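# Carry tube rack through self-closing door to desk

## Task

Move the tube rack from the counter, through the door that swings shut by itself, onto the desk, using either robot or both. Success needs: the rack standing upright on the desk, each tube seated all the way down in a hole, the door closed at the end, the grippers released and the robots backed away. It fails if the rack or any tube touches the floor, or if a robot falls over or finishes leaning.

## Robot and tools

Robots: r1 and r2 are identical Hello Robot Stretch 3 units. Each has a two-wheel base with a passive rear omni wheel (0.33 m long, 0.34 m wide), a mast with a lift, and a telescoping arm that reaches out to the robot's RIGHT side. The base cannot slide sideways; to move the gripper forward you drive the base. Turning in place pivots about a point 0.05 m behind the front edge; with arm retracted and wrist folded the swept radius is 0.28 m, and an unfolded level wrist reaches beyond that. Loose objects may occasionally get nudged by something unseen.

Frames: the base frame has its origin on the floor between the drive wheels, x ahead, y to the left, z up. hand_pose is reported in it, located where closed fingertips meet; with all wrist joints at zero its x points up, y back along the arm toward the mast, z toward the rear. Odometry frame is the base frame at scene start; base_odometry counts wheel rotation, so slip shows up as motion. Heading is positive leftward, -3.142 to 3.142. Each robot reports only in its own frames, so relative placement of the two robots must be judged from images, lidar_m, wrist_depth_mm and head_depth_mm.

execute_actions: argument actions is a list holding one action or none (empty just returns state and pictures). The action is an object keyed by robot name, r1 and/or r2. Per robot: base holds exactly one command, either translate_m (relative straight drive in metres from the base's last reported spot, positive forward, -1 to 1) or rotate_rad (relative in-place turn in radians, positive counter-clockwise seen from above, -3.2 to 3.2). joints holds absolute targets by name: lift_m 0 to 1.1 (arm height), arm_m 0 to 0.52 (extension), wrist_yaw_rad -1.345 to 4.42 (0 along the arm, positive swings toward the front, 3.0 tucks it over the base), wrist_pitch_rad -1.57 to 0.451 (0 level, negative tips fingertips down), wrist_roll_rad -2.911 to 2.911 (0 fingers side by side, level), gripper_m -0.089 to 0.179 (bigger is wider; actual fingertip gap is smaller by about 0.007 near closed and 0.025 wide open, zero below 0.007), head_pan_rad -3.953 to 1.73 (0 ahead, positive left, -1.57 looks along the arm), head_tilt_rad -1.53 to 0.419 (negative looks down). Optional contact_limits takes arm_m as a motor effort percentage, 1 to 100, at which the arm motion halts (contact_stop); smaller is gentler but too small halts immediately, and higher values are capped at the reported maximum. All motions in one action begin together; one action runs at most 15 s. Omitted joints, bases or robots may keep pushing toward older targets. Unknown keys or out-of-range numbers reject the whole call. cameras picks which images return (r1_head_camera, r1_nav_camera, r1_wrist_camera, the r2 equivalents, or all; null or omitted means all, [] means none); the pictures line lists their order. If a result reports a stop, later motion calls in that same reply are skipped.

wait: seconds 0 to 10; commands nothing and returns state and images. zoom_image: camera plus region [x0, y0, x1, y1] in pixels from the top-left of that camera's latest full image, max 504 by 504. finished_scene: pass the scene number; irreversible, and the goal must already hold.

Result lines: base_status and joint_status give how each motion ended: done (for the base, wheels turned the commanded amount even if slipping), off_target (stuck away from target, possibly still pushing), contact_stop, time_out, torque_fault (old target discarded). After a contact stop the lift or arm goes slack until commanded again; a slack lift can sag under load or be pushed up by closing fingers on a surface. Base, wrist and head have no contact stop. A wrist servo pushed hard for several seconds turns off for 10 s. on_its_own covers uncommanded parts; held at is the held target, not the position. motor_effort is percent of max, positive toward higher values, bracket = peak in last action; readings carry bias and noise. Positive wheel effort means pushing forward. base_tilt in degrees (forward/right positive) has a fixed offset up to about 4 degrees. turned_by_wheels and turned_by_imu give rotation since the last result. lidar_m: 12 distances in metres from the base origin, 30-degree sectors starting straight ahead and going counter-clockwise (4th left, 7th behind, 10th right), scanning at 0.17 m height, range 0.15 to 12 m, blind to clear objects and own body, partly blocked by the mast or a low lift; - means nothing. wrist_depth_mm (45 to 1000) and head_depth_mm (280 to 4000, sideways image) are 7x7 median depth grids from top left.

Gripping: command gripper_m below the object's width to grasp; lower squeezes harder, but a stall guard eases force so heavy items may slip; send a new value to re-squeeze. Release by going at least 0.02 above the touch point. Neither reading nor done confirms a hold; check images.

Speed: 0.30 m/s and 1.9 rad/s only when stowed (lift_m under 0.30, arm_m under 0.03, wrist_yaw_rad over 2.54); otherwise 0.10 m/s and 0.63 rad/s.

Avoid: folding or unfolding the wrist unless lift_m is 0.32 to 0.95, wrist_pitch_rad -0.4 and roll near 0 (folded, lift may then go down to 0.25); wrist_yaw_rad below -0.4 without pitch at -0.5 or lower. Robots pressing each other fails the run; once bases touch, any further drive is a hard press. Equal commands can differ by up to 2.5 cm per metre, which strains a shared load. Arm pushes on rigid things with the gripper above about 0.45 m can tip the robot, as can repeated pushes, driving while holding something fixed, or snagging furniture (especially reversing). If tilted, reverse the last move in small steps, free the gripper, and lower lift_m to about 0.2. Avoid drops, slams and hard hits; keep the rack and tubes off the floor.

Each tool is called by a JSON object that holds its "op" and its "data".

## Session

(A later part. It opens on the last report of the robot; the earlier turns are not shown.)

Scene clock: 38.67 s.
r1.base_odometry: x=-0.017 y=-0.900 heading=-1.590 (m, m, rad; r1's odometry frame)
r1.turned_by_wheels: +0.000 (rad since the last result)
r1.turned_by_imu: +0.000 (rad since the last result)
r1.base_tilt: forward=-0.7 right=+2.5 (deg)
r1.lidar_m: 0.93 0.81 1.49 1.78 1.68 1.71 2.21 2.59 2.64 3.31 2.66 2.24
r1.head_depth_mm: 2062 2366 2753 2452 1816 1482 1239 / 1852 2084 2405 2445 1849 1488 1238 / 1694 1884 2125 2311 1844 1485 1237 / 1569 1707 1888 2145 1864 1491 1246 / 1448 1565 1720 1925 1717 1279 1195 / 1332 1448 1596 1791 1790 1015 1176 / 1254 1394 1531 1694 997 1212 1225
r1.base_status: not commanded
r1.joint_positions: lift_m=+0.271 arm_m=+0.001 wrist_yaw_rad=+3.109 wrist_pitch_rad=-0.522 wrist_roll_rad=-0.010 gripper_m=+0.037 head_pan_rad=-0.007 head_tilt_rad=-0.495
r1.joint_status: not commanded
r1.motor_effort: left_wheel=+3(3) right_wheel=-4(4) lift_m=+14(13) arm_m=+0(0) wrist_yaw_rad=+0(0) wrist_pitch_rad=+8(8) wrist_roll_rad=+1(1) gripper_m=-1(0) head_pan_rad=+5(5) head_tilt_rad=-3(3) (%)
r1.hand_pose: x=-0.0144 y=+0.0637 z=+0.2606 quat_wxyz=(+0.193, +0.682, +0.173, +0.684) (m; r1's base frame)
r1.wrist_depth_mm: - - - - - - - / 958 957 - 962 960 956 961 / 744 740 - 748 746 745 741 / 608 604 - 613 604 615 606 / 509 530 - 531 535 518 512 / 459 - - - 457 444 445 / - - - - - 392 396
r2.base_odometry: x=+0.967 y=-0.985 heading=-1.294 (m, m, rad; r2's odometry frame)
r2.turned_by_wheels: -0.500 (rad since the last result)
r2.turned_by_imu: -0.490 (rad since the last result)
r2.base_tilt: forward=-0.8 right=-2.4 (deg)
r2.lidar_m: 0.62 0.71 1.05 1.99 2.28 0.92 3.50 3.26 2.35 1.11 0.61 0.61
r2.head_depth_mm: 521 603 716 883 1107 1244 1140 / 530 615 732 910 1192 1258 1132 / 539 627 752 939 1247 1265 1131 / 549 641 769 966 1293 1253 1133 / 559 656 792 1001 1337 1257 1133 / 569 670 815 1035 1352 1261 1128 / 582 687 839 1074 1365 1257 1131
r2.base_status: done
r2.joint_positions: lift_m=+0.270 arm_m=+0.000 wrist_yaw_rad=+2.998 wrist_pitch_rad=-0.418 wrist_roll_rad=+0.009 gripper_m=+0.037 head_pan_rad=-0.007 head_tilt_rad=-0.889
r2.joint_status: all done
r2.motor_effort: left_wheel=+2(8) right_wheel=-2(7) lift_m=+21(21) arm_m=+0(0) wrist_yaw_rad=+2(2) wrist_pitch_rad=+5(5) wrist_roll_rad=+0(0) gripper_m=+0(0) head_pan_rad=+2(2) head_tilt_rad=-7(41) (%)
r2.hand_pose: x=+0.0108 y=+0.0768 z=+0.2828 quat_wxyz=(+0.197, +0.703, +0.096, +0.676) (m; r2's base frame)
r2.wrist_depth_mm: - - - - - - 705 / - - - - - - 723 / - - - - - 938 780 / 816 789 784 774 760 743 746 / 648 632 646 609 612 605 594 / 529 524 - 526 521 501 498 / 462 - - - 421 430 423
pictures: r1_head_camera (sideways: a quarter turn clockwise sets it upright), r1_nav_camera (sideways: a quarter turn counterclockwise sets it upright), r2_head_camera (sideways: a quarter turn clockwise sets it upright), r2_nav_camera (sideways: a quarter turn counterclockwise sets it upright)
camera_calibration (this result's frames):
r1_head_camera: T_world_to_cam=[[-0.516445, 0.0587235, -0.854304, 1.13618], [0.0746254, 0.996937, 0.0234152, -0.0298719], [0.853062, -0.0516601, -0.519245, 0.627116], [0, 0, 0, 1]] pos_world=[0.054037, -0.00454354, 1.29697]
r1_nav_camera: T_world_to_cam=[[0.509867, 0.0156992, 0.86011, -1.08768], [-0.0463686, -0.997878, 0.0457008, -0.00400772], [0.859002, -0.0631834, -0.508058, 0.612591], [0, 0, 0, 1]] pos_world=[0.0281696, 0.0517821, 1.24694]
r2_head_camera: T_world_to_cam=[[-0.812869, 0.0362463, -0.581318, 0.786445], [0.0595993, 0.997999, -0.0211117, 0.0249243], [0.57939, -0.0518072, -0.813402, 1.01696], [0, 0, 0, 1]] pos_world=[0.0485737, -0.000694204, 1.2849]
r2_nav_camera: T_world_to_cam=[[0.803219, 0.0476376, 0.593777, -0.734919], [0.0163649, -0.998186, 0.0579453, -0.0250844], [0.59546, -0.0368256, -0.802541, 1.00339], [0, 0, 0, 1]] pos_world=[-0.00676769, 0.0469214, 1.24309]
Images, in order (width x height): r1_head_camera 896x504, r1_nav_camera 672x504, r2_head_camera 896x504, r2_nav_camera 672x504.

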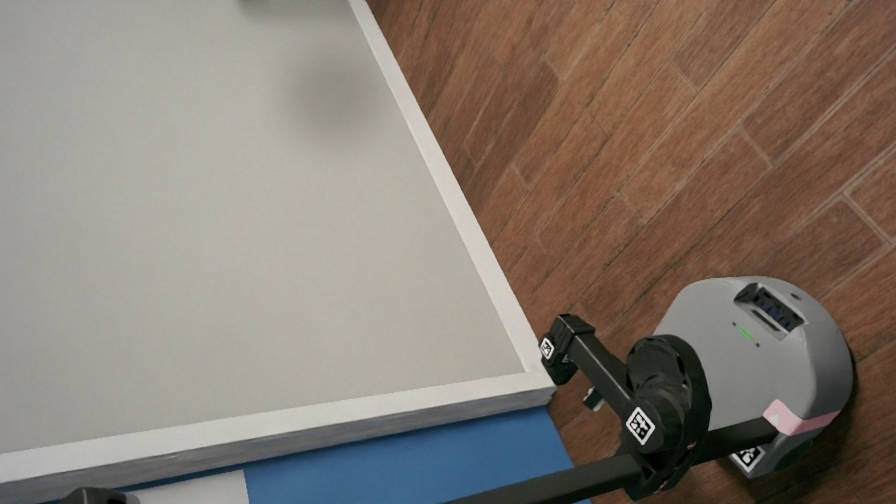

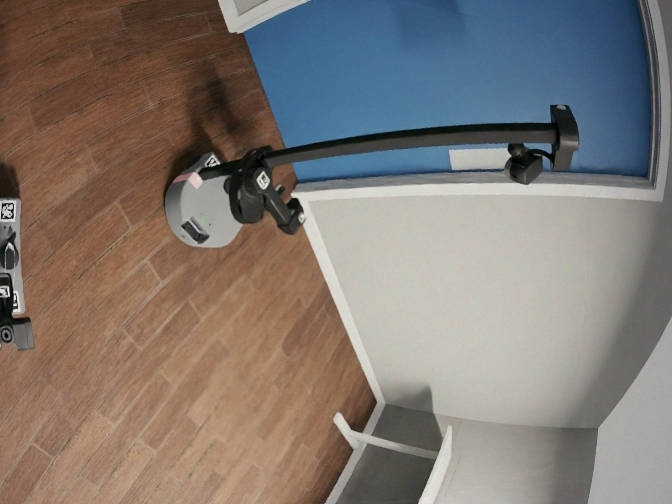

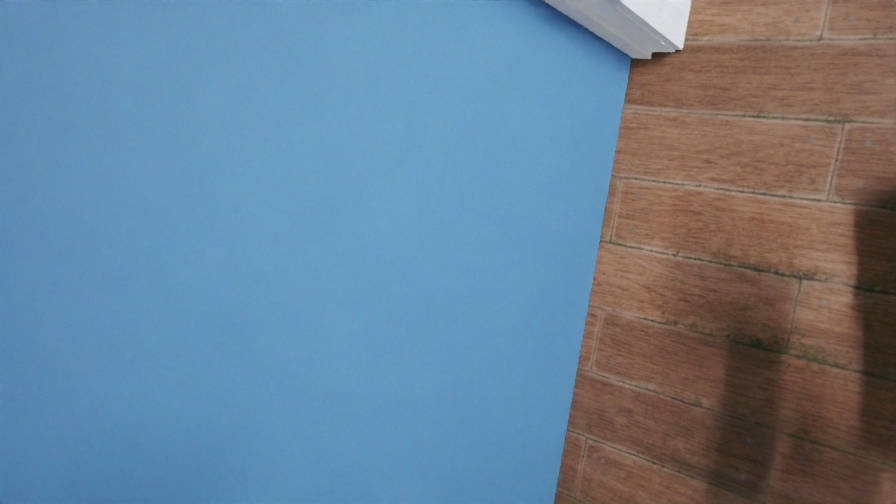

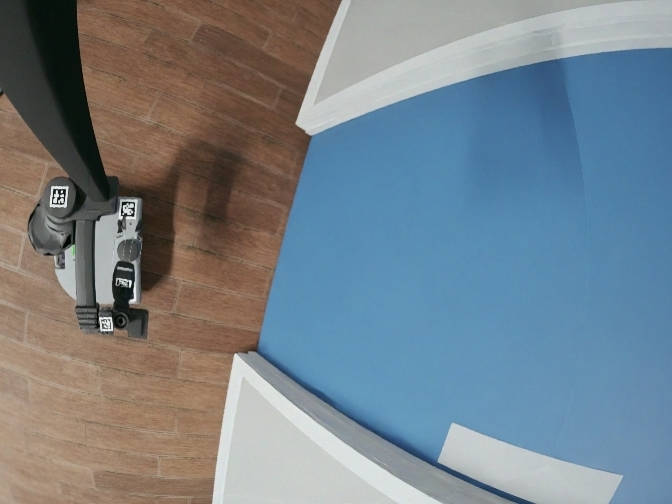

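{"op": "execute_actions", "data": {"actions": [{"r2":{"base":{"translate_m":0.5}},"r1":{"base":{"rotate_rad":0.55}}}], "cameras": []}}

{"op": "execute_actions", "data": {"actions": [{"r2":{"joints":{"lift_m":0.315,"head_tilt_rad":-0.6}}}], "cameras": []}}

{"op": "execute_actions", "data": {"actions": [{"r2":{"base":{"translate_m":0.4}}}], "cameras": ["r1_nav_camera","r2_head_camera","r2_nav_camera"]}}

Scene clock: 45.57 s.
r1.base_odometry: x=-0.017 y=-0.900 heading=-1.040 (m, m, rad; r1's odometry frame)
r1.turned_by_wheels: +0.550 (rad since the last result)
r1.turned_by_imu: +0.551 (rad since the last result)
r1.base_tilt: forward=-0.7 right=+2.6 (deg)
r1.lidar_m: 1.27 1.48 1.77 1.68 1.71 2.25 2.59 2.64 3.28 2.67 2.18 1.56
r1.head_depth_mm: 1259 1392 1540 1765 1858 1473 1242 / 1300 1432 1580 1765 1851 1476 1235 / 1277 1421 1571 1742 1724 1474 1239 / 1234 1397 1554 1650 1619 1478 1247 / 1125 1355 1477 1680 1803 1489 1250 / 1231 1352 1499 1677 1803 1494 1250 / 1210 1328 1474 1610 1736 1496 1259
r1.base_status: done
r1.joint_positions: lift_m=+0.271 arm_m=+0.001 wrist_yaw_rad=+3.109 wrist_pitch_rad=-0.522 wrist_roll_rad=-0.010 gripper_m=+0.037 head_pan_rad=-0.007 head_tilt_rad=-0.495
r1.joint_status: not commanded
r1.motor_effort: left_wheel=-3(8) right_wheel=+4(12) lift_m=+14(14) arm_m=+0(0) wrist_yaw_rad=+0(0) wrist_pitch_rad=+8(8) wrist_roll_rad=+1(1) gripper_m=+0(1) head_pan_rad=+5(5) head_tilt_rad=-3(2) (%)
r1.hand_pose: x=-0.0144 y=+0.0637 z=+0.2606 quat_wxyz=(+0.193, +0.682, +0.173, +0.684) (m; r1's base frame)
r1.wrist_depth_mm: - - - - - - - / 956 972 - 975 955 955 976 / 741 738 - 744 741 744 759 / 610 604 - 602 610 612 601 / 513 532 - 532 524 511 514 / 458 - - - 453 447 446 / - - - - - 391 393
r2.base_odometry: x=+1.103 y=-1.466 heading=-1.294 (m, m, rad; r2's odometry frame)
r2.turned_by_wheels: +0.000 (rad since the last result)
r2.turned_by_imu: +0.001 (rad since the last result)
r2.base_tilt: forward=-0.9 right=-2.5 (deg)
r2.lidar_m: 0.15 0.16 0.27 1.87 2.15 1.36 3.97 3.00 2.52 0.28 0.16 0.15
r2.head_depth_mm: - - - - - - 431 / - - - - - 306 477 / - - - - - 317 534 / - - - - - 329 605 / - - - - - 341 700 / - - - - - 356 829 / - - - - - 368 1014
r2.base_status: done
r2.joint_positions: lift_m=+0.270 arm_m=+0.000 wrist_yaw_rad=+2.998 wrist_pitch_rad=-0.418 wrist_roll_rad=+0.009 gripper_m=+0.037 head_pan_rad=-0.007 head_tilt_rad=-0.890
r2.joint_status: not commanded
r2.motor_effort: left_wheel=+2(8) right_wheel=-2(6) lift_m=+21(21) arm_m=+0(0) wrist_yaw_rad=+2(2) wrist_pitch_rad=+5(5) wrist_roll_rad=+0(0) gripper_m=+0(0) head_pan_rad=+3(2) head_tilt_rad=-6(7) (%)
r2.hand_pose: x=+0.0108 y=+0.0768 z=+0.2828 quat_wxyz=(+0.197, +0.703, +0.096, +0.676) (m; r2's base frame)
r2.wrist_depth_mm: - - - - 568 282 177 / - - - - 603 280 177 / - - - - 652 279 176 / 803 802 789 767 664 276 176 / 641 628 640 610 558 278 175 / 526 516 - 531 470 275 175 / 463 - - - 426 255 174
pictures: none
No camera images: the call's "cameras" was empty. Leave "cameras" out to get every camera's image.

Scene clock: 46.80 s.
r1.base_odometry: x=-0.017 y=-0.900 heading=-1.040 (m, m, rad; r1's odometry frame)
r1.turned_by_wheels: +0.000 (rad since the last result)
r1.turned_by_imu: +0.000 (rad since the last result)
r1.base_tilt: forward=-0.6 right=+2.5 (deg)
r1.lidar_m: 1.27 1.49 1.77 1.68 1.71 2.24 2.60 2.64 3.30 2.66 2.19 1.56
r1.head_depth_mm: 1262 1384 1555 1764 1851 1474 1226 / 1300 1440 1582 1781 1849 1481 1237 / 1287 1413 1574 1762 1730 1483 1243 / 1231 1398 1551 1651 1604 1493 1243 / 1135 1354 1473 1677 1779 1485 1253 / 1220 1347 1503 1694 1815 1499 1253 / 1216 1328 1466 1635 1742 1499 1246
r1.base_status: not commanded
r1.joint_positions: lift_m=+0.271 arm_m=+0.001 wrist_yaw_rad=+3.109 wrist_pitch_rad=-0.522 wrist_roll_rad=-0.010 gripper_m=+0.037 head_pan_rad=-0.007 head_tilt_rad=-0.495
r1.joint_status: not commanded
r1.motor_effort: left_wheel=-2(2) right_wheel=+4(4) lift_m=+15(14) arm_m=+0(0) wrist_yaw_rad=-1(0) wrist_pitch_rad=+8(8) wrist_roll_rad=+1(1) gripper_m=+0(0) head_pan_rad=+5(5) head_tilt_rad=-3(3) (%)
r1.hand_pose: x=-0.0144 y=+0.0637 z=+0.2606 quat_wxyz=(+0.193, +0.682, +0.173, +0.684) (m; r1's base frame)
r1.wrist_depth_mm: - - - - - - - / 931 954 - 962 979 969 958 / 752 733 - 741 740 737 747 / 608 602 - 612 611 609 611 / 507 525 - 529 531 514 512 / 457 - - - 463 441 444 / - - - - - 391 395
r2.base_odometry: x=+1.103 y=-1.466 heading=-1.294 (m, m, rad; r2's odometry frame)
r2.turned_by_wheels: +0.000 (rad since the last result)
r2.turned_by_imu: +0.000 (rad since the last result)
r2.base_tilt: forward=-0.9 right=-2.4 (deg)
r2.lidar_m: 0.15 0.16 0.27 1.87 2.15 1.36 3.98 3.00 2.52 0.28 0.16 0.15
r2.head_depth_mm: - - - - - - - / - - - - - - - / - - - - - - - / - - - - - - - / - - - - - - - / - - - - - - - / - - - - - - -
r2.base_status: not commanded
r2.joint_positions: lift_m=+0.315 arm_m=+0.000 wrist_yaw_rad=+2.998 wrist_pitch_rad=-0.418 wrist_roll_rad=+0.009 gripper_m=+0.037 head_pan_rad=-0.007 head_tilt_rad=-0.606
r2.joint_status: all done
r2.motor_effort: left_wheel=+2(2) right_wheel=-2(2) lift_m=+26(31) arm_m=+0(0) wrist_yaw_rad=+2(2) wrist_pitch_rad=+5(5) wrist_roll_rad=+0(0) gripper_m=+0(0) head_pan_rad=+1(2) head_tilt_rad=+4(32) (%)
r2.hand_pose: x=+0.0108 y=+0.0768 z=+0.3275 quat_wxyz=(+0.197, +0.703, +0.096, +0.676) (m; r2's base frame)
r2.wrist_depth_mm: - - - - 568 283 177 / - - - - 620 281 176 / - - - - 663 278 176 / 908 893 867 878 668 277 175 / 727 713 722 695 552 277 175 / 582 578 - 571 469 275 174 / 504 503 - - 471 252 173
pictures: none
No camera images: the call's "cameras" was empty. Leave "cameras" out to get every camera's image.

Scene clock: 51.83 s.
r1.base_odometry: x=-0.017 y=-0.900 heading=-1.040 (m, m, rad; r1's odometry frame)
r1.turned_by_wheels: +0.000 (rad since the last result)
r1.turned_by_imu: +0.001 (rad since the last result)
r1.base_tilt: forward=-0.7 right=+2.5 (deg)
r1.lidar_m: 1.38 1.48 1.77 1.67 1.71 2.24 2.58 2.64 3.29 2.66 2.18 1.56
r1.head_depth_mm: 1260 1387 1564 1767 1837 1482 1240 / 1310 1430 1576 1772 1844 1479 1242 / 1288 1410 1567 1770 1757 1479 1241 / 1237 1397 1552 1672 1677 1480 1237 / 1217 1345 1502 1660 1739 1489 1242 / 1228 1354 1501 1686 1820 1507 1251 / 1217 1337 1477 1616 1756 1489 1254
r1.base_status: not commanded
r1.joint_positions: lift_m=+0.271 arm_m=+0.001 wrist_yaw_rad=+3.109 wrist_pitch_rad=-0.522 wrist_roll_rad=-0.010 gripper_m=+0.037 head_pan_rad=-0.007 head_tilt_rad=-0.495
r1.joint_status: not commanded
r1.motor_effort: left_wheel=-2(2) right_wheel=+4(4) lift_m=+13(14) arm_m=+0(0) wrist_yaw_rad=-1(0) wrist_pitch_rad=+9(8) wrist_roll_rad=+0(1) gripper_m=-1(0) head_pan_rad=+5(5) head_tilt_rad=-3(2) (%)
r1.hand_pose: x=-0.0144 y=+0.0637 z=+0.2606 quat_wxyz=(+0.193, +0.682, +0.173, +0.684) (m; r1's base frame)
r1.wrist_depth_mm: - - - - - - - / 930 973 - 949 952 953 973 / 744 744 - 745 748 733 753 / 607 598 - 609 605 608 609 / 513 527 - 529 530 517 516 / 457 - - - 454 448 444 / - - - - - 394 395
r2.base_odometry: x=+1.212 y=-1.851 heading=-1.294 (m, m, rad; r2's odometry frame)
r2.turned_by_wheels: +0.000 (rad since the last result)
r2.turned_by_imu: -0.289 (rad since the last result)
r2.base_tilt: forward=-0.9 right=-2.4 (deg)
r2.lidar_m: - - 0.15 0.19 1.91 2.53 1.44 4.18 3.06 0.28 0.15 -
r2.head_depth_mm: - - - - - - - / - - - - - - - / - - - - - - - / - - - - - - - / - - - - - - - / - - - - - - - / - - - - - - -
r2.base_status: done
r2.joint_positions: lift_m=+0.315 arm_m=+0.000 wrist_yaw_rad=+3.002 wrist_pitch_rad=-0.420 wrist_roll_rad=+0.009 gripper_m=+0.037 head_pan_rad=+0.022 head_tilt_rad=-0.594
r2.joint_status: not commanded
r2.motor_effort: left_wheel=+9(80) right_wheel=+7(59) lift_m=+22(26) arm_m=+1(2) wrist_yaw_rad=-2(33) wrist_pitch_rad=+6(7) wrist_roll_rad=+0(0) gripper_m=+1(1) head_pan_rad=-9(12) head_tilt_rad=-4(7) (%)
r2.hand_pose: x=+0.0099 y=+0.0767 z=+0.3273 quat_wxyz=(+0.196, +0.703, +0.098, +0.677) (m; r2's base frame)
r2.wrist_depth_mm: - - 576 288 132 85 63 / - - - 320 138 88 65 / - - - 353 145 90 66 / 926 870 799 401 152 93 67 / 705 698 736 460 147 96 69 / 592 577 - 540 138 99 71 / 493 506 - - 182 98 72
pictures: r1_nav_camera (sideways: a quarter turn counterclockwise sets it upright), r2_head_camera (sideways: a quarter turn clockwise sets it upright), r2_nav_camera (sideways: a quarter turn counterclockwise sets it upright)
camera_calibration (this result's frames):
r1_nav_camera: T_world_to_cam=[[0.509868, 0.0157005, 0.86011, -1.08768], [-0.0463661, -0.997879, 0.0457009, -0.00400775], [0.859002, -0.0631813, -0.508058, 0.612592], [0, 0, 0, 1]] pos_world=[0.0281695, 0.0517822, 1.24694]
r2_head_camera: T_world_to_cam=[[-0.609351, 0.0175867, -0.792705, 1.06067], [0.035096, 0.999372, -0.00480642, 0.00385108], [0.792123, -0.0307496, -0.609586, 0.750592], [0, 0, 0, 1]] pos_world=[0.0516246, 0.000577969, 1.29837]
r2_nav_camera: T_world_to_cam=[[0.594142, 0.0659204, 0.801655, -1.00455], [0.0268463, -0.997706, 0.0621448, -0.0306389], [0.803912, -0.0154014, -0.594549, 0.731607], [0, 0, 0, 1]] pos_world=[0.0095186, 0.0469193, 1.24218]
Images, in order (width x height): r1_nav_camera 672x504, r2_head_camera 896x504, r2_nav_camera 672x504.

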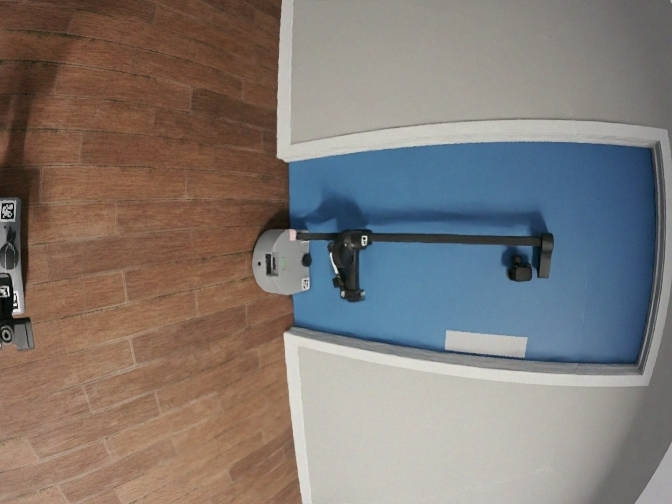

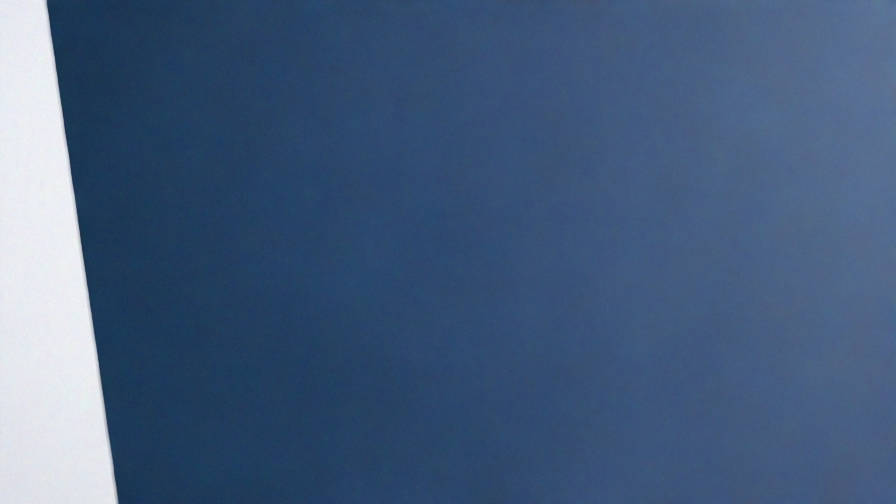

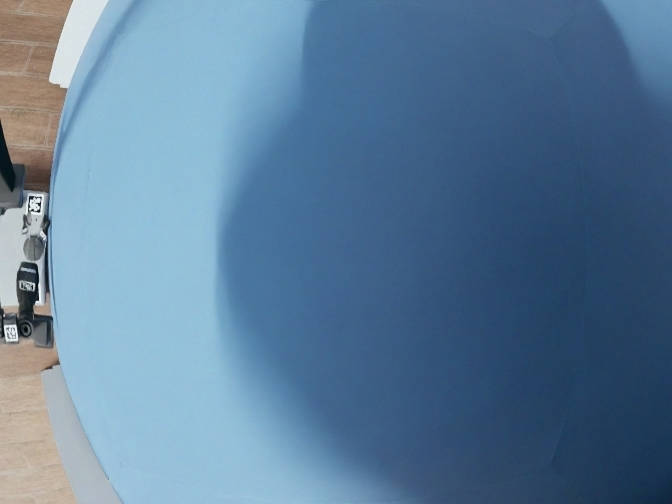

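{"op": "execute_actions", "data": {"actions": [{"r2":{"base":{"translate_m":-0.1},"joints":{"lift_m":0.27}}}], "cameras": []}}

{"op": "execute_actions", "data": {"actions": [{"r2":{"base":{"rotate_rad":0.5},"joints":{"head_tilt_rad":-1.0}}}], "cameras": []}}

{"op": "execute_actions", "data": {"actions": [{"r2":{"base":{"translate_m":-0.36}}}], "cameras": []}}

{"op": "execute_actions", "data": {"actions": [{"r2":{"base":{"rotate_rad":-0.47}}}], "cameras": ["r1_nav_camera","r2_head_camera","r2_nav_camera"]}}

Scene clock: 67.57 s.
r1.base_odometry: x=-0.017 y=-0.900 heading=-1.040 (m, m, rad; r1's odometry frame)
r1.turned_by_wheels: +0.000 (rad since the last result)
r1.turned_by_imu: +0.001 (rad since the last result)
r1.base_tilt: forward=-0.7 right=+2.6 (deg)
r1.lidar_m: 1.28 1.48 1.78 1.68 1.72 2.24 2.59 2.65 3.30 2.66 2.18 1.57
r1.head_depth_mm: 1255 1387 1544 1762 1844 1474 1238 / 1302 1445 1587 1778 1845 1487 1238 / 1283 1421 1588 1754 1794 1477 1235 / 1234 1398 1553 1669 1625 1493 1241 / 1222 1343 1493 1646 1735 1493 1249 / 1230 1349 1487 1672 1801 1500 1245 / 1216 1330 1463 1614 1737 1494 1251
r1.base_status: not commanded
r1.joint_positions: lift_m=+0.271 arm_m=+0.001 wrist_yaw_rad=+3.109 wrist_pitch_rad=-0.522 wrist_roll_rad=-0.010 gripper_m=+0.037 head_pan_rad=-0.007 head_tilt_rad=-0.495
r1.joint_status: not commanded
r1.motor_effort: left_wheel=-2(3) right_wheel=+4(4) lift_m=+14(14) arm_m=+0(0) wrist_yaw_rad=-1(1) wrist_pitch_rad=+8(8) wrist_roll_rad=+1(1) gripper_m=-1(0) head_pan_rad=+5(4) head_tilt_rad=-3(3) (%)
r1.hand_pose: x=-0.0144 y=+0.0637 z=+0.2606 quat_wxyz=(+0.193, +0.682, +0.173, +0.684) (m; r1's base frame)
r1.wrist_depth_mm: - - - - - - - / 948 940 - 957 978 969 962 / 742 732 - 756 739 751 746 / 603 614 - 610 610 612 603 / 509 530 - 532 532 515 515 / 456 - - - 459 445 444 / - - - - - 394 391
r2.base_odometry: x=+1.185 y=-1.754 heading=-1.294 (m, m, rad; r2's odometry frame)
r2.turned_by_wheels: +0.000 (rad since the last result)
r2.turned_by_imu: -0.001 (rad since the last result)
r2.base_tilt: forward=-0.8 right=-2.4 (deg)
r2.lidar_m: 0.16 0.16 0.21 0.52 1.90 2.52 1.34 4.07 3.00 0.45 0.24 0.17
r2.head_depth_mm: - - - - - - - / - - - - - - - / - - - - - - - / - - - - - - - / - - - - - - - / - - - - - - - / - - - - - - -
r2.base_status: done
r2.joint_positions: lift_m=+0.270 arm_m=+0.000 wrist_yaw_rad=+3.002 wrist_pitch_rad=-0.420 wrist_roll_rad=+0.009 gripper_m=+0.037 head_pan_rad=+0.007 head_tilt_rad=-0.594
r2.joint_status: all done
r2.motor_effort: left_wheel=+1(5) right_wheel=+0(6) lift_m=+21(24) arm_m=+0(0) wrist_yaw_rad=-1(2) wrist_pitch_rad=+6(6) wrist_roll_rad=+0(0) gripper_m=+0(0) head_pan_rad=-2(9) head_tilt_rad=-4(5) (%)
r2.hand_pose: x=+0.0100 y=+0.0767 z=+0.2823 quat_wxyz=(+0.196, +0.703, +0.098, +0.677) (m; r2's base frame)
r2.wrist_depth_mm: - - - 575 328 214 158 / - - - 615 346 219 161 / - - - 677 363 226 164 / 811 788 783 716 379 232 168 / 641 633 651 611 365 242 172 / 518 528 - 526 343 248 176 / 457 - - - 406 243 180
pictures: none
No camera images: the call's "cameras" was empty. Leave "cameras" out to get every camera's image.

Scene clock: 69.10 s.
r1.base_odometry: x=-0.017 y=-0.900 heading=-1.040 (m, m, rad; r1's odometry frame)
r1.turned_by_wheels: +0.000 (rad since the last result)
r1.turned_by_imu: +0.000 (rad since the last result)
r1.base_tilt: forward=-0.6 right=+2.6 (deg)
r1.lidar_m: 1.22 1.49 1.77 1.67 1.72 2.25 2.59 2.65 3.29 2.67 2.18 1.56
r1.head_depth_mm: 1259 1393 1556 1742 1845 1481 1232 / 1298 1430 1578 1786 1834 1489 1238 / 1289 1414 1594 1738 1679 1484 1243 / 1222 1385 1554 1672 1594 1500 1248 / 1087 1333 1484 1682 1805 1482 1238 / 1228 1343 1499 1690 1808 1507 1244 / 1220 1332 1470 1616 1755 1495 1255
r1.base_status: not commanded
r1.joint_positions: lift_m=+0.271 arm_m=+0.001 wrist_yaw_rad=+3.109 wrist_pitch_rad=-0.522 wrist_roll_rad=-0.010 gripper_m=+0.037 head_pan_rad=-0.007 head_tilt_rad=-0.495
r1.joint_status: not commanded
r1.motor_effort: left_wheel=-2(2) right_wheel=+4(4) lift_m=+14(15) arm_m=+0(0) wrist_yaw_rad=+0(1) wrist_pitch_rad=+8(8) wrist_roll_rad=+1(1) gripper_m=-1(0) head_pan_rad=+5(5) head_tilt_rad=-2(2) (%)
r1.hand_pose: x=-0.0144 y=+0.0637 z=+0.2606 quat_wxyz=(+0.193, +0.682, +0.173, +0.684) (m; r1's base frame)
r1.wrist_depth_mm: - - - - - - - / 957 944 - 930 959 964 984 / 741 739 - 737 747 755 741 / 606 599 - 606 609 607 608 / 518 531 - 531 530 513 522 / 454 - - - 456 449 447 / - - - - - 391 392
r2.base_odometry: x=+1.185 y=-1.754 heading=-0.794 (m, m, rad; r2's odometry frame)
r2.turned_by_wheels: +0.500 (rad since the last result)
r2.turned_by_imu: +0.489 (rad since the last result)
r2.base_tilt: forward=-0.7 right=-2.4 (deg)
r2.lidar_m: 0.16 0.21 0.49 1.89 2.45 1.33 4.03 3.01 0.45 0.24 0.17 0.16
r2.head_depth_mm: - - - - - 362 698 / - - - - 304 419 755 / - - - - 322 495 1099 / - - - - 341 608 1133 / - - - - 384 785 1133 / - - - 309 448 1110 1116 / - - - 329 537 1186 1116
r2.base_status: done
r2.joint_positions: lift_m=+0.270 arm_m=+0.000 wrist_yaw_rad=+3.002 wrist_pitch_rad=-0.420 wrist_roll_rad=+0.009 gripper_m=+0.037 head_pan_rad=+0.007 head_tilt_rad=-0.988
r2.joint_status: all done
r2.motor_effort: left_wheel=-3(7) right_wheel=+3(7) lift_m=+21(21) arm_m=+1(1) wrist_yaw_rad=-2(2) wrist_pitch_rad=+6(6) wrist_roll_rad=+0(0) gripper_m=+0(0) head_pan_rad=-4(3) head_tilt_rad=-8(42) (%)
r2.hand_pose: x=+0.0100 y=+0.0767 z=+0.2823 quat_wxyz=(+0.196, +0.703, +0.098, +0.677) (m; r2's base frame)
r2.wrist_depth_mm: - - - - - 506 296 / - - - - - 545 285 / - - - - 937 553 274 / 813 783 763 775 732 514 266 / 633 632 647 618 627 486 255 / 530 521 - 534 522 452 246 / 461 - - - 424 386 237
pictures: none
No camera images: the call's "cameras" was empty. Leave "cameras" out to get every camera's image.

Scene clock: 72.03 s.
r1.base_odometry: x=-0.017 y=-0.900 heading=-1.040 (m, m, rad; r1's odometry frame)
r1.turned_by_wheels: +0.000 (rad since the last result)
r1.turned_by_imu: +0.000 (rad since the last result)
r1.base_tilt: forward=-0.6 right=+2.5 (deg)
r1.lidar_m: 0.93 1.49 1.78 1.67 1.71 2.26 2.59 2.66 3.31 2.66 2.19 1.07
r1.head_depth_mm: 1267 1381 1542 1766 1849 1440 1236 / 853 1436 1580 1756 1240 1334 1232 / 776 1358 960 1713 1163 1344 1245 / 1267 1389 1557 1759 1857 1445 1248 / 1251 1383 1531 1724 1834 1492 1243 / 1227 1352 1496 1678 1807 1497 1241 / 1212 1331 1482 1626 1743 1507 1255
r1.base_status: not commanded
r1.joint_positions: lift_m=+0.271 arm_m=+0.001 wrist_yaw_rad=+3.109 wrist_pitch_rad=-0.522 wrist_roll_rad=-0.010 gripper_m=+0.037 head_pan_rad=-0.007 head_tilt_rad=-0.495
r1.joint_status: not commanded
r1.motor_effort: left_wheel=-2(3) right_wheel=+4(4) lift_m=+14(14) arm_m=+0(0) wrist_yaw_rad=+0(1) wrist_pitch_rad=+8(8) wrist_roll_rad=+1(1) gripper_m=+0(1) head_pan_rad=+5(4) head_tilt_rad=-3(3) (%)
r1.hand_pose: x=-0.0144 y=+0.0637 z=+0.2606 quat_wxyz=(+0.193, +0.682, +0.173, +0.684) (m; r1's base frame)
r1.wrist_depth_mm: - - - - - - - / 947 950 - 946 958 963 970 / 742 741 - 748 742 746 759 / 610 606 - 612 606 611 613 / 509 526 - 530 530 516 513 / 455 - - - 456 446 444 / - - - - - 392 391
r2.base_odometry: x=+0.933 y=-1.497 heading=-0.795 (m, m, rad; r2's odometry frame)
r2.turned_by_wheels: +0.000 (rad since the last result)
r2.turned_by_imu: -0.002 (rad since the last result)
r2.base_tilt: forward=-0.9 right=-2.4 (deg)
r2.lidar_m: 0.49 0.63 1.22 2.05 1.06 1.06 3.71 2.69 2.17 0.61 0.49 0.48
r2.head_depth_mm: 413 482 578 721 956 1209 1124 / 430 506 611 772 1051 1234 1141 / 449 531 648 835 1171 1231 1136 / 470 559 692 906 1290 1231 1132 / 492 590 740 992 1324 1229 1124 / 515 627 796 1096 1345 1218 1116 / 541 665 863 1222 1340 1217 1117
r2.base_status: done
r2.joint_positions: lift_m=+0.270 arm_m=+0.000 wrist_yaw_rad=+3.002 wrist_pitch_rad=-0.420 wrist_roll_rad=+0.009 gripper_m=+0.037 head_pan_rad=+0.007 head_tilt_rad=-0.989
r2.joint_status: not commanded
r2.motor_effort: left_wheel=-3(9) right_wheel=+3(6) lift_m=+21(21) arm_m=+1(0) wrist_yaw_rad=-1(2) wrist_pitch_rad=+6(6) wrist_roll_rad=+0(0) gripper_m=+0(1) head_pan_rad=-3(4) head_tilt_rad=-7(8) (%)
r2.hand_pose: x=+0.0100 y=+0.0767 z=+0.2823 quat_wxyz=(+0.196, +0.703, +0.098, +0.677) (m; r2's base frame)
r2.wrist_depth_mm: - - - - - - 795 / - - - - - - 773 / - - - - 978 - 719 / 803 774 772 773 750 757 728 / 643 634 650 615 620 604 597 / 530 523 - 526 517 501 497 / 463 - - - 418 426 425
pictures: none
No camera images: the call's "cameras" was empty. Leave "cameras" out to get every camera's image.

Scene clock: 73.70 s.
r1.base_odometry: x=-0.017 y=-0.900 heading=-1.040 (m, m, rad; r1's odometry frame)
r1.turned_by_wheels: +0.000 (rad since the last result)
r1.turned_by_imu: +0.000 (rad since the last result)
r1.base_tilt: forward=-0.7 right=+2.5 (deg)
r1.lidar_m: 0.97 1.49 1.77 1.68 1.71 2.25 2.60 2.65 3.31 2.66 2.18 1.07
r1.head_depth_mm: 1260 1391 1553 1772 1835 1472 1233 / 855 1436 1578 1769 1384 1337 1233 / 1257 1399 1574 1765 1152 1320 1237 / 1244 1379 1529 1723 1742 1446 1244 / 1257 1365 1535 1719 1850 1495 1240 / 1234 1347 1496 1688 1816 1495 1241 / 1208 1329 1463 1630 1750 1504 1251
r1.base_status: not commanded
r1.joint_positions: lift_m=+0.271 arm_m=+0.001 wrist_yaw_rad=+3.109 wrist_pitch_rad=-0.522 wrist_roll_rad=-0.010 gripper_m=+0.037 head_pan_rad=-0.007 head_tilt_rad=-0.495
r1.joint_status: not commanded
r1.motor_effort: left_wheel=-2(3) right_wheel=+4(4) lift_m=+14(14) arm_m=+0(0) wrist_yaw_rad=-1(0) wrist_pitch_rad=+8(8) wrist_roll_rad=+1(1) gripper_m=+0(1) head_pan_rad=+4(5) head_tilt_rad=-3(3) (%)
r1.hand_pose: x=-0.0144 y=+0.0637 z=+0.2606 quat_wxyz=(+0.193, +0.682, +0.173, +0.684) (m; r1's base frame)
r1.wrist_depth_mm: - - - - - - - / 967 975 - 966 977 943 970 / 747 734 - 740 755 742 749 / 602 606 - 604 606 612 610 / 516 528 - 528 528 507 513 / 455 - - - 463 445 443 / - - - - - 394 394
r2.base_odometry: x=+0.933 y=-1.497 heading=-1.264 (m, m, rad; r2's odometry frame)
r2.turned_by_wheels: -0.470 (rad since the last result)
r2.turned_by_imu: -0.461 (rad since the last result)
r2.base_tilt: forward=-0.9 right=-2.3 (deg)
r2.lidar_m: 0.48 0.49 0.67 1.45 2.08 1.06 3.64 3.75 2.69 1.67 0.58 0.49
r2.head_depth_mm: 440 529 656 774 1069 1234 1129 / 438 524 654 864 1132 1235 1138 / 434 520 647 854 1264 1230 1143 / 431 514 639 841 1233 1228 1136 / 428 511 633 830 1209 1227 1133 / 426 506 625 819 1182 1223 1117 / 423 503 619 808 1153 1225 1121
r2.base_status: done
r2.joint_positions: lift_m=+0.270 arm_m=+0.000 wrist_yaw_rad=+3.002 wrist_pitch_rad=-0.420 wrist_roll_rad=+0.009 gripper_m=+0.037 head_pan_rad=+0.007 head_tilt_rad=-0.989
r2.joint_status: not commanded
r2.motor_effort: left_wheel=+2(8) right_wheel=-3(6) lift_m=+21(21) arm_m=+0(1) wrist_yaw_rad=-1(2) wrist_pitch_rad=+6(6) wrist_roll_rad=+0(0) gripper_m=+0(0) head_pan_rad=-4(2) head_tilt_rad=-8(7) (%)
r2.hand_pose: x=+0.0100 y=+0.0767 z=+0.2823 quat_wxyz=(+0.196, +0.703, +0.098, +0.677) (m; r2's base frame)
r2.wrist_depth_mm: - - - - 873 652 473 / - - - - 869 671 493 / - - - - 926 681 497 / 832 783 779 764 764 694 502 / 641 629 644 606 621 591 524 / 526 521 - 525 527 499 484 / 458 - - - 423 425 426
pictures: r1_nav_camera (sideways: a quarter turn counterclockwise sets it upright), r2_head_camera (sideways: a quarter turn clockwise sets it upright), r2_nav_camera (sideways: a quarter turn counterclockwise sets it upright)
camera_calibration (this result's frames):
r1_nav_camera: T_world_to_cam=[[0.509867, 0.0157005, 0.86011, -1.08768], [-0.0463661, -0.997879, 0.0457008, -0.00400775], [0.859003, -0.0631813, -0.508058, 0.612591], [0, 0, 0, 1]] pos_world=[0.0281695, 0.0517822, 1.24694]
r2_head_camera: T_world_to_cam=[[-0.867004, 0.0250751, -0.497669, 0.677803], [0.0439592, 0.998688, -0.0262637, 0.031724], [0.496358, -0.0446479, -0.866969, 1.0871], [0, 0, 0, 1]] pos_world=[0.046675, -0.000141714, 1.28063]
r2_nav_camera: T_world_to_cam=[[0.857528, 0.0586815, 0.51108, -0.627518], [0.035284, -0.997842, 0.0553688, -0.0218382], [0.513227, -0.0294473, -0.857748, 1.07566], [0, 0, 0, 1]] pos_world=[-0.0131726, 0.0467079, 1.24457]
Images, in order (width x height): r1_nav_camera 672x504, r2_head_camera 896x504, r2_nav_camera 672x504.

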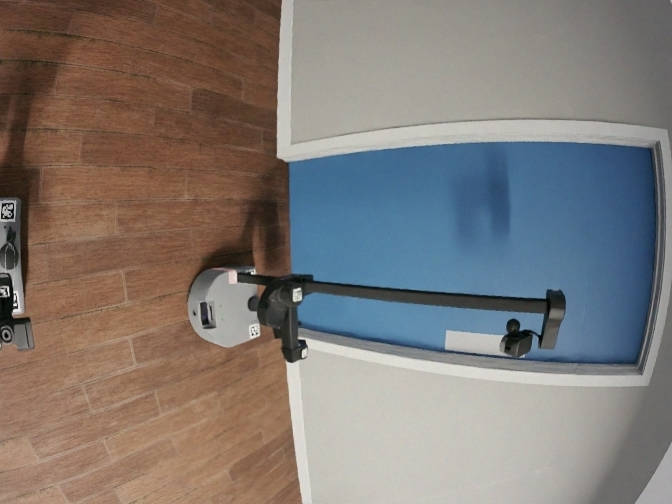

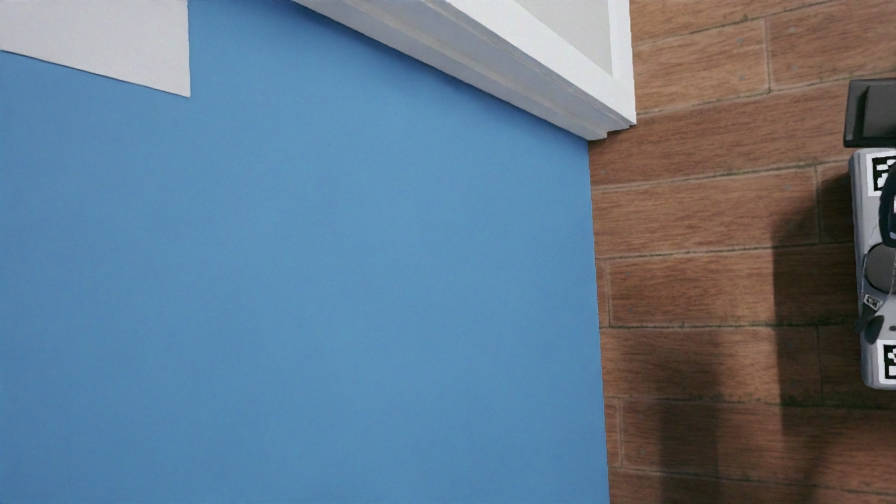

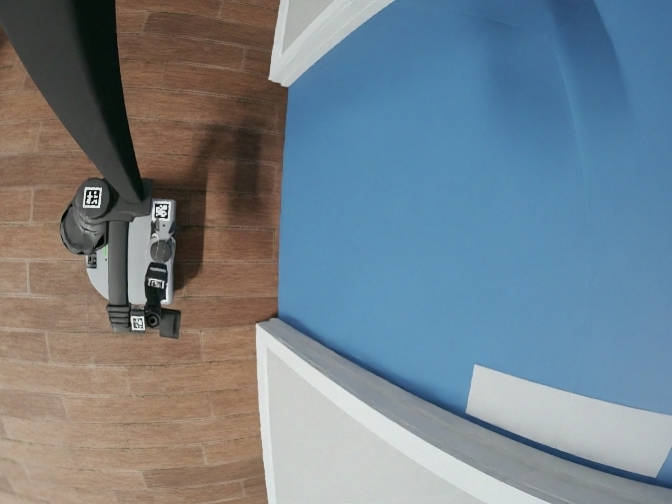

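{"op": "execute_actions", "data": {"actions": [{"r2":{"base":{"rotate_rad":0.1},"joints":{"head_pan_rad":-1.57,"head_tilt_rad":-0.8}}}], "cameras": []}}

{"op": "execute_actions", "data": {"actions": [{"r2":{"base":{"translate_m":0.38},"joints":{"lift_m":0.315}}}], "cameras": []}}

{"op": "execute_actions", "data": {"actions": [{"r2":{"base":{"translate_m":0.2}}}], "cameras": ["r1_nav_camera","r2_head_camera","r2_nav_camera"]}}

Scene clock: 81.93 s.
r1.base_odometry: x=-0.017 y=-0.900 heading=-1.040 (m, m, rad; r1's odometry frame)
r1.turned_by_wheels: +0.000 (rad since the last result)
r1.turned_by_imu: +0.001 (rad since the last result)
r1.base_tilt: forward=-0.6 right=+2.5 (deg)
r1.lidar_m: 0.96 1.48 1.77 1.68 1.70 2.24 2.59 2.65 3.29 2.66 2.18 1.07
r1.head_depth_mm: 1266 1380 1557 1795 1833 1480 1237 / 1260 1444 1569 1788 1388 1339 1237 / 865 1372 1558 1771 1144 1329 1250 / 1269 1377 1533 1733 1782 1445 1240 / 1247 1379 1525 1718 1851 1476 1247 / 1228 1345 1495 1684 1799 1485 1250 / 1217 1330 1473 1618 1756 1501 1247
r1.base_status: not commanded
r1.joint_positions: lift_m=+0.271 arm_m=+0.001 wrist_yaw_rad=+3.109 wrist_pitch_rad=-0.522 wrist_roll_rad=-0.010 gripper_m=+0.037 head_pan_rad=-0.007 head_tilt_rad=-0.495
r1.joint_status: not commanded
r1.motor_effort: left_wheel=-2(2) right_wheel=+4(4) lift_m=+15(14) arm_m=+0(0) wrist_yaw_rad=+0(0) wrist_pitch_rad=+8(8) wrist_roll_rad=+1(0) gripper_m=-1(1) head_pan_rad=+5(5) head_tilt_rad=-2(2) (%)
r1.hand_pose: x=-0.0144 y=+0.0637 z=+0.2606 quat_wxyz=(+0.193, +0.682, +0.173, +0.684) (m; r1's base frame)
r1.wrist_depth_mm: - - - - - - - / 962 965 - 977 954 978 964 / 732 736 - 743 747 753 737 / 603 613 - 610 607 607 612 / 515 533 - 532 531 513 513 / 455 - - - 456 446 445 / - - - - - 392 394
r2.base_odometry: x=+0.933 y=-1.497 heading=-1.165 (m, m, rad; r2's odometry frame)
r2.turned_by_wheels: +0.100 (rad since the last result)
r2.turned_by_imu: +0.097 (rad since the last result)
r2.base_tilt: forward=-0.8 right=-2.5 (deg)
r2.lidar_m: 0.48 0.51 0.74 2.01 2.14 1.05 3.63 3.67 2.69 1.19 0.51 0.49
r2.head_depth_mm: 2543 2672 2093 1752 1494 1303 1156 / 2503 2651 2108 1749 1488 1308 1157 / 2473 2537 2095 1745 1501 1301 1165 / 2525 2637 2102 1745 1502 1305 1158 / 2505 2541 2093 1748 1490 1301 1149 / 1629 1670 1716 1662 1457 1303 1156 / 1132 1150 1174 1189 1208 1207 1134
r2.base_status: done
r2.joint_positions: lift_m=+0.270 arm_m=+0.000 wrist_yaw_rad=+3.002 wrist_pitch_rad=-0.420 wrist_roll_rad=+0.009 gripper_m=+0.037 head_pan_rad=-1.563 head_tilt_rad=-0.804
r2.joint_status: all done
r2.motor_effort: left_wheel=-3(6) right_wheel=+3(6) lift_m=+21(21) arm_m=+1(1) wrist_yaw_rad=-1(1) wrist_pitch_rad=+6(6) wrist_roll_rad=+0(0) gripper_m=+0(0) head_pan_rad=-3(31) head_tilt_rad=+3(25) (%)
r2.hand_pose: x=+0.0100 y=+0.0767 z=+0.2823 quat_wxyz=(+0.196, +0.703, +0.098, +0.677) (m; r2's base frame)
r2.wrist_depth_mm: - - - - - 728 521 / - - - - - 776 528 / - - - - 973 772 537 / 796 791 780 760 761 708 548 / 635 623 651 622 624 612 553 / 529 517 - 530 517 499 488 / 453 - - - 421 428 425
pictures: none
No camera images: the call's "cameras" was empty. Leave "cameras" out to get every camera's image.

Scene clock: 86.70 s.
r1.base_odometry: x=-0.017 y=-0.900 heading=-1.040 (m, m, rad; r1's odometry frame)
r1.turned_by_wheels: +0.000 (rad since the last result)
r1.turned_by_imu: +0.001 (rad since the last result)
r1.base_tilt: forward=-0.7 right=+2.6 (deg)
r1.lidar_m: 1.33 1.48 1.77 1.67 1.72 2.24 2.60 2.64 3.29 2.66 2.19 1.57
r1.head_depth_mm: 1259 1387 1556 1758 1849 1479 1236 / 1302 1441 1580 1789 1862 1491 1242 / 1273 1420 1595 1688 1671 1478 1233 / 1245 1378 1495 1651 1672 1487 1253 / 1239 1365 1521 1704 1856 1499 1249 / 1227 1356 1505 1681 1811 1497 1245 / 1211 1330 1471 1622 1739 1489 1251
r1.base_status: not commanded
r1.joint_positions: lift_m=+0.271 arm_m=+0.001 wrist_yaw_rad=+3.109 wrist_pitch_rad=-0.522 wrist_roll_rad=-0.010 gripper_m=+0.037 head_pan_rad=-0.007 head_tilt_rad=-0.495
r1.joint_status: not commanded
r1.motor_effort: left_wheel=-2(2) right_wheel=+4(4) lift_m=+14(13) arm_m=+0(0) wrist_yaw_rad=-1(0) wrist_pitch_rad=+8(8) wrist_roll_rad=+1(1) gripper_m=+0(0) head_pan_rad=+5(5) head_tilt_rad=-2(3) (%)
r1.hand_pose: x=-0.0144 y=+0.0637 z=+0.2606 quat_wxyz=(+0.193, +0.682, +0.173, +0.684) (m; r1's base frame)
r1.wrist_depth_mm: - - - - - - - / 946 951 - 972 962 960 959 / 737 735 - 748 729 736 753 / 609 612 - 608 610 611 607 / 506 528 - 532 528 517 514 / 455 - - - 457 447 451 / - - - - - 391 393
r2.base_odometry: x=+1.083 y=-1.847 heading=-1.165 (m, m, rad; r2's odometry frame)
r2.turned_by_wheels: +0.000 (rad since the last result)
r2.turned_by_imu: +0.001 (rad since the last result)
r2.base_tilt: forward=-0.8 right=-2.5 (deg)
r2.lidar_m: - 0.15 0.16 0.59 2.11 1.41 4.01 3.69 2.42 0.31 0.15 -
r2.head_depth_mm: 2492 2664 2116 1758 1504 1303 1160 / 2547 2583 2112 1752 1486 1305 1156 / 2566 2664 2108 1748 1489 1298 1169 / - 312 367 449 579 1213 1142 / - 299 343 416 527 688 884 / - 293 330 384 433 444 456 / - - 303 302 308 318 313
r2.base_status: done
r2.joint_positions: lift_m=+0.315 arm_m=+0.000 wrist_yaw_rad=+3.002 wrist_pitch_rad=-0.420 wrist_roll_rad=+0.009 gripper_m=+0.037 head_pan_rad=-1.563 head_tilt_rad=-0.804
r2.joint_status: all done
r2.motor_effort: left_wheel=-3(8) right_wheel=+3(8) lift_m=+26(27) arm_m=+0(0) wrist_yaw_rad=-1(1) wrist_pitch_rad=+6(6) wrist_roll_rad=+0(0) gripper_m=+1(0) head_pan_rad=-3(2) head_tilt_rad=+3(3) (%)
r2.hand_pose: x=+0.0100 y=+0.0767 z=+0.3271 quat_wxyz=(+0.196, +0.703, +0.098, +0.676) (m; r2's base frame)
r2.wrist_depth_mm: - - - 696 287 163 114 / - - - 763 296 166 116 / - - - 830 308 169 117 / 904 868 882 803 316 172 119 / 712 703 724 680 292 176 120 / 595 577 - 560 267 179 122 / 499 499 - - 356 171 123
pictures: none
No camera images: the call's "cameras" was empty. Leave "cameras" out to get every camera's image.

Scene clock: 89.67 s.
r1.base_odometry: x=-0.017 y=-0.900 heading=-1.040 (m, m, rad; r1's odometry frame)
r1.turned_by_wheels: +0.000 (rad since the last result)
r1.turned_by_imu: +0.000 (rad since the last result)
r1.base_tilt: forward=-0.7 right=+2.5 (deg)
r1.lidar_m: 1.36 1.48 1.77 1.68 1.71 2.25 2.59 2.64 3.29 2.65 2.18 1.56
r1.head_depth_mm: 1260 1394 1560 1783 1838 1485 1236 / 1302 1425 1575 1770 1862 1495 1240 / 1272 1424 1599 1706 1676 1485 1246 / 1172 1369 1525 1628 1690 1492 1245 / 1251 1368 1533 1710 1864 1496 1252 / 1228 1345 1487 1683 1815 1498 1244 / 1208 1318 1476 1626 1747 1502 1252
r1.base_status: not commanded
r1.joint_positions: lift_m=+0.271 arm_m=+0.001 wrist_yaw_rad=+3.109 wrist_pitch_rad=-0.522 wrist_roll_rad=-0.010 gripper_m=+0.037 head_pan_rad=-0.007 head_tilt_rad=-0.495
r1.joint_status: not commanded
r1.motor_effort: left_wheel=-2(2) right_wheel=+4(4) lift_m=+14(14) arm_m=+0(0) wrist_yaw_rad=+0(1) wrist_pitch_rad=+9(9) wrist_roll_rad=+1(1) gripper_m=-1(1) head_pan_rad=+5(5) head_tilt_rad=-2(3) (%)
r1.hand_pose: x=-0.0144 y=+0.0637 z=+0.2606 quat_wxyz=(+0.193, +0.682, +0.173, +0.684) (m; r1's base frame)
r1.wrist_depth_mm: - - - - - - - / 937 944 - 953 963 964 965 / 739 743 - 744 750 735 744 / 603 608 - 609 601 614 610 / 516 531 - 537 531 515 511 / 451 - - - 455 441 447 / - - - - - 395 393
r2.base_odometry: x=+1.162 y=-2.030 heading=-1.165 (m, m, rad; r2's odometry frame)
r2.turned_by_wheels: +0.000 (rad since the last result)
r2.turned_by_imu: -0.063 (rad since the last result)
r2.base_tilt: forward=-1.0 right=-2.5 (deg)
r2.lidar_m: - - 0.15 0.34 2.06 1.54 1.43 3.88 2.43 0.30 0.15 -
r2.head_depth_mm: 2489 2411 2020 1694 1472 1288 1148 / 2572 2484 2018 1702 1461 1288 1156 / 2640 1283 1920 1654 1466 1286 1169 / - 300 352 433 561 844 1158 / - 298 340 418 518 650 714 / - 291 324 333 339 341 356 / - - - - - - -
r2.base_status: done
r2.joint_positions: lift_m=+0.315 arm_m=+0.000 wrist_yaw_rad=+2.998 wrist_pitch_rad=-0.420 wrist_roll_rad=+0.009 gripper_m=+0.037 head_pan_rad=-1.476 head_tilt_rad=-0.838
r2.joint_status: not commanded
r2.motor_effort: left_wheel=+11(61) right_wheel=+6(31) lift_m=+24(26) arm_m=+0(1) wrist_yaw_rad=+2(9) wrist_pitch_rad=+6(6) wrist_roll_rad=+0(0) gripper_m=+0(0) head_pan_rad=-36(37) head_tilt_rad=+25(33) (%)
r2.hand_pose: x=+0.0109 y=+0.0766 z=+0.3272 quat_wxyz=(+0.197, +0.703, +0.097, +0.676) (m; r2's base frame)
r2.wrist_depth_mm: - - - 515 197 121 87 / - - - 583 205 124 89 / - - - 660 213 127 90 / 893 869 871 761 223 130 92 / 715 708 716 648 210 133 93 / 591 573 - 548 196 137 95 / 503 506 - - 260 132 97
pictures: r1_nav_camera (sideways: a quarter turn counterclockwise sets it upright), r2_head_camera (sideways: a quarter turn clockwise sets it upright), r2_nav_camera (sideways: a quarter turn counterclockwise sets it upright)
camera_calibration (this result's frames):
r1_nav_camera: T_world_to_cam=[[0.509868, 0.0157005, 0.86011, -1.08768], [-0.0463661, -0.997879, 0.0457009, -0.00400776], [0.859002, -0.0631813, -0.508058, 0.612592], [0, 0, 0, 1]] pos_world=[0.0281695, 0.0517822, 1.24694]
r2_head_camera: T_world_to_cam=[[-0.0434561, 0.781887, -0.621903, 0.834628], [0.998994, 0.0408919, -0.0183944, 0.0156576], [0.0110485, -0.622077, -0.782878, 0.980742], [0, 0, 0, 1]] pos_world=[0.00979214, -0.0431287, 1.28715]
r2_nav_camera: T_world_to_cam=[[0.125871, -0.763165, 0.633826, -0.782968], [-0.991665, -0.114522, 0.0590422, -0.0203674], [0.0275279, -0.635975, -0.771219, 0.96613], [0, 0, 0, 1]] pos_world=[0.0517596, 0.0145677, 1.24257]
Images, in order (width x height): r1_nav_camera 672x504, r2_head_camera 896x504, r2_nav_camera 672x504.

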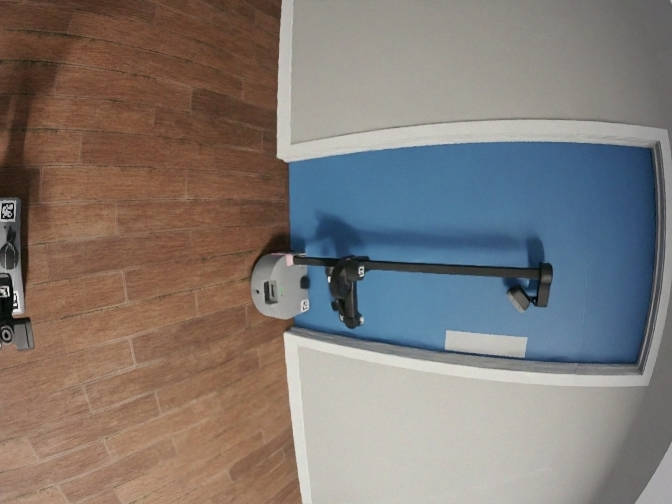

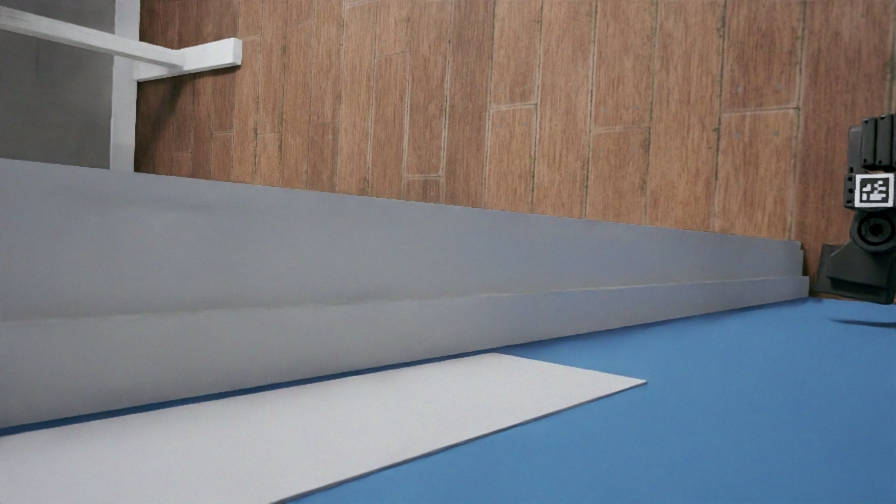

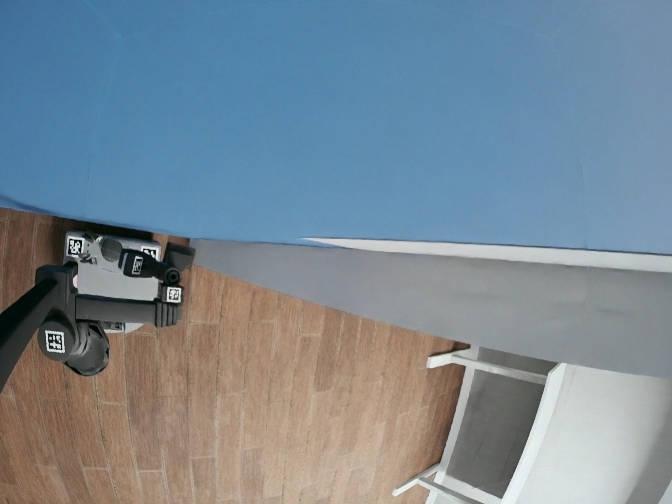

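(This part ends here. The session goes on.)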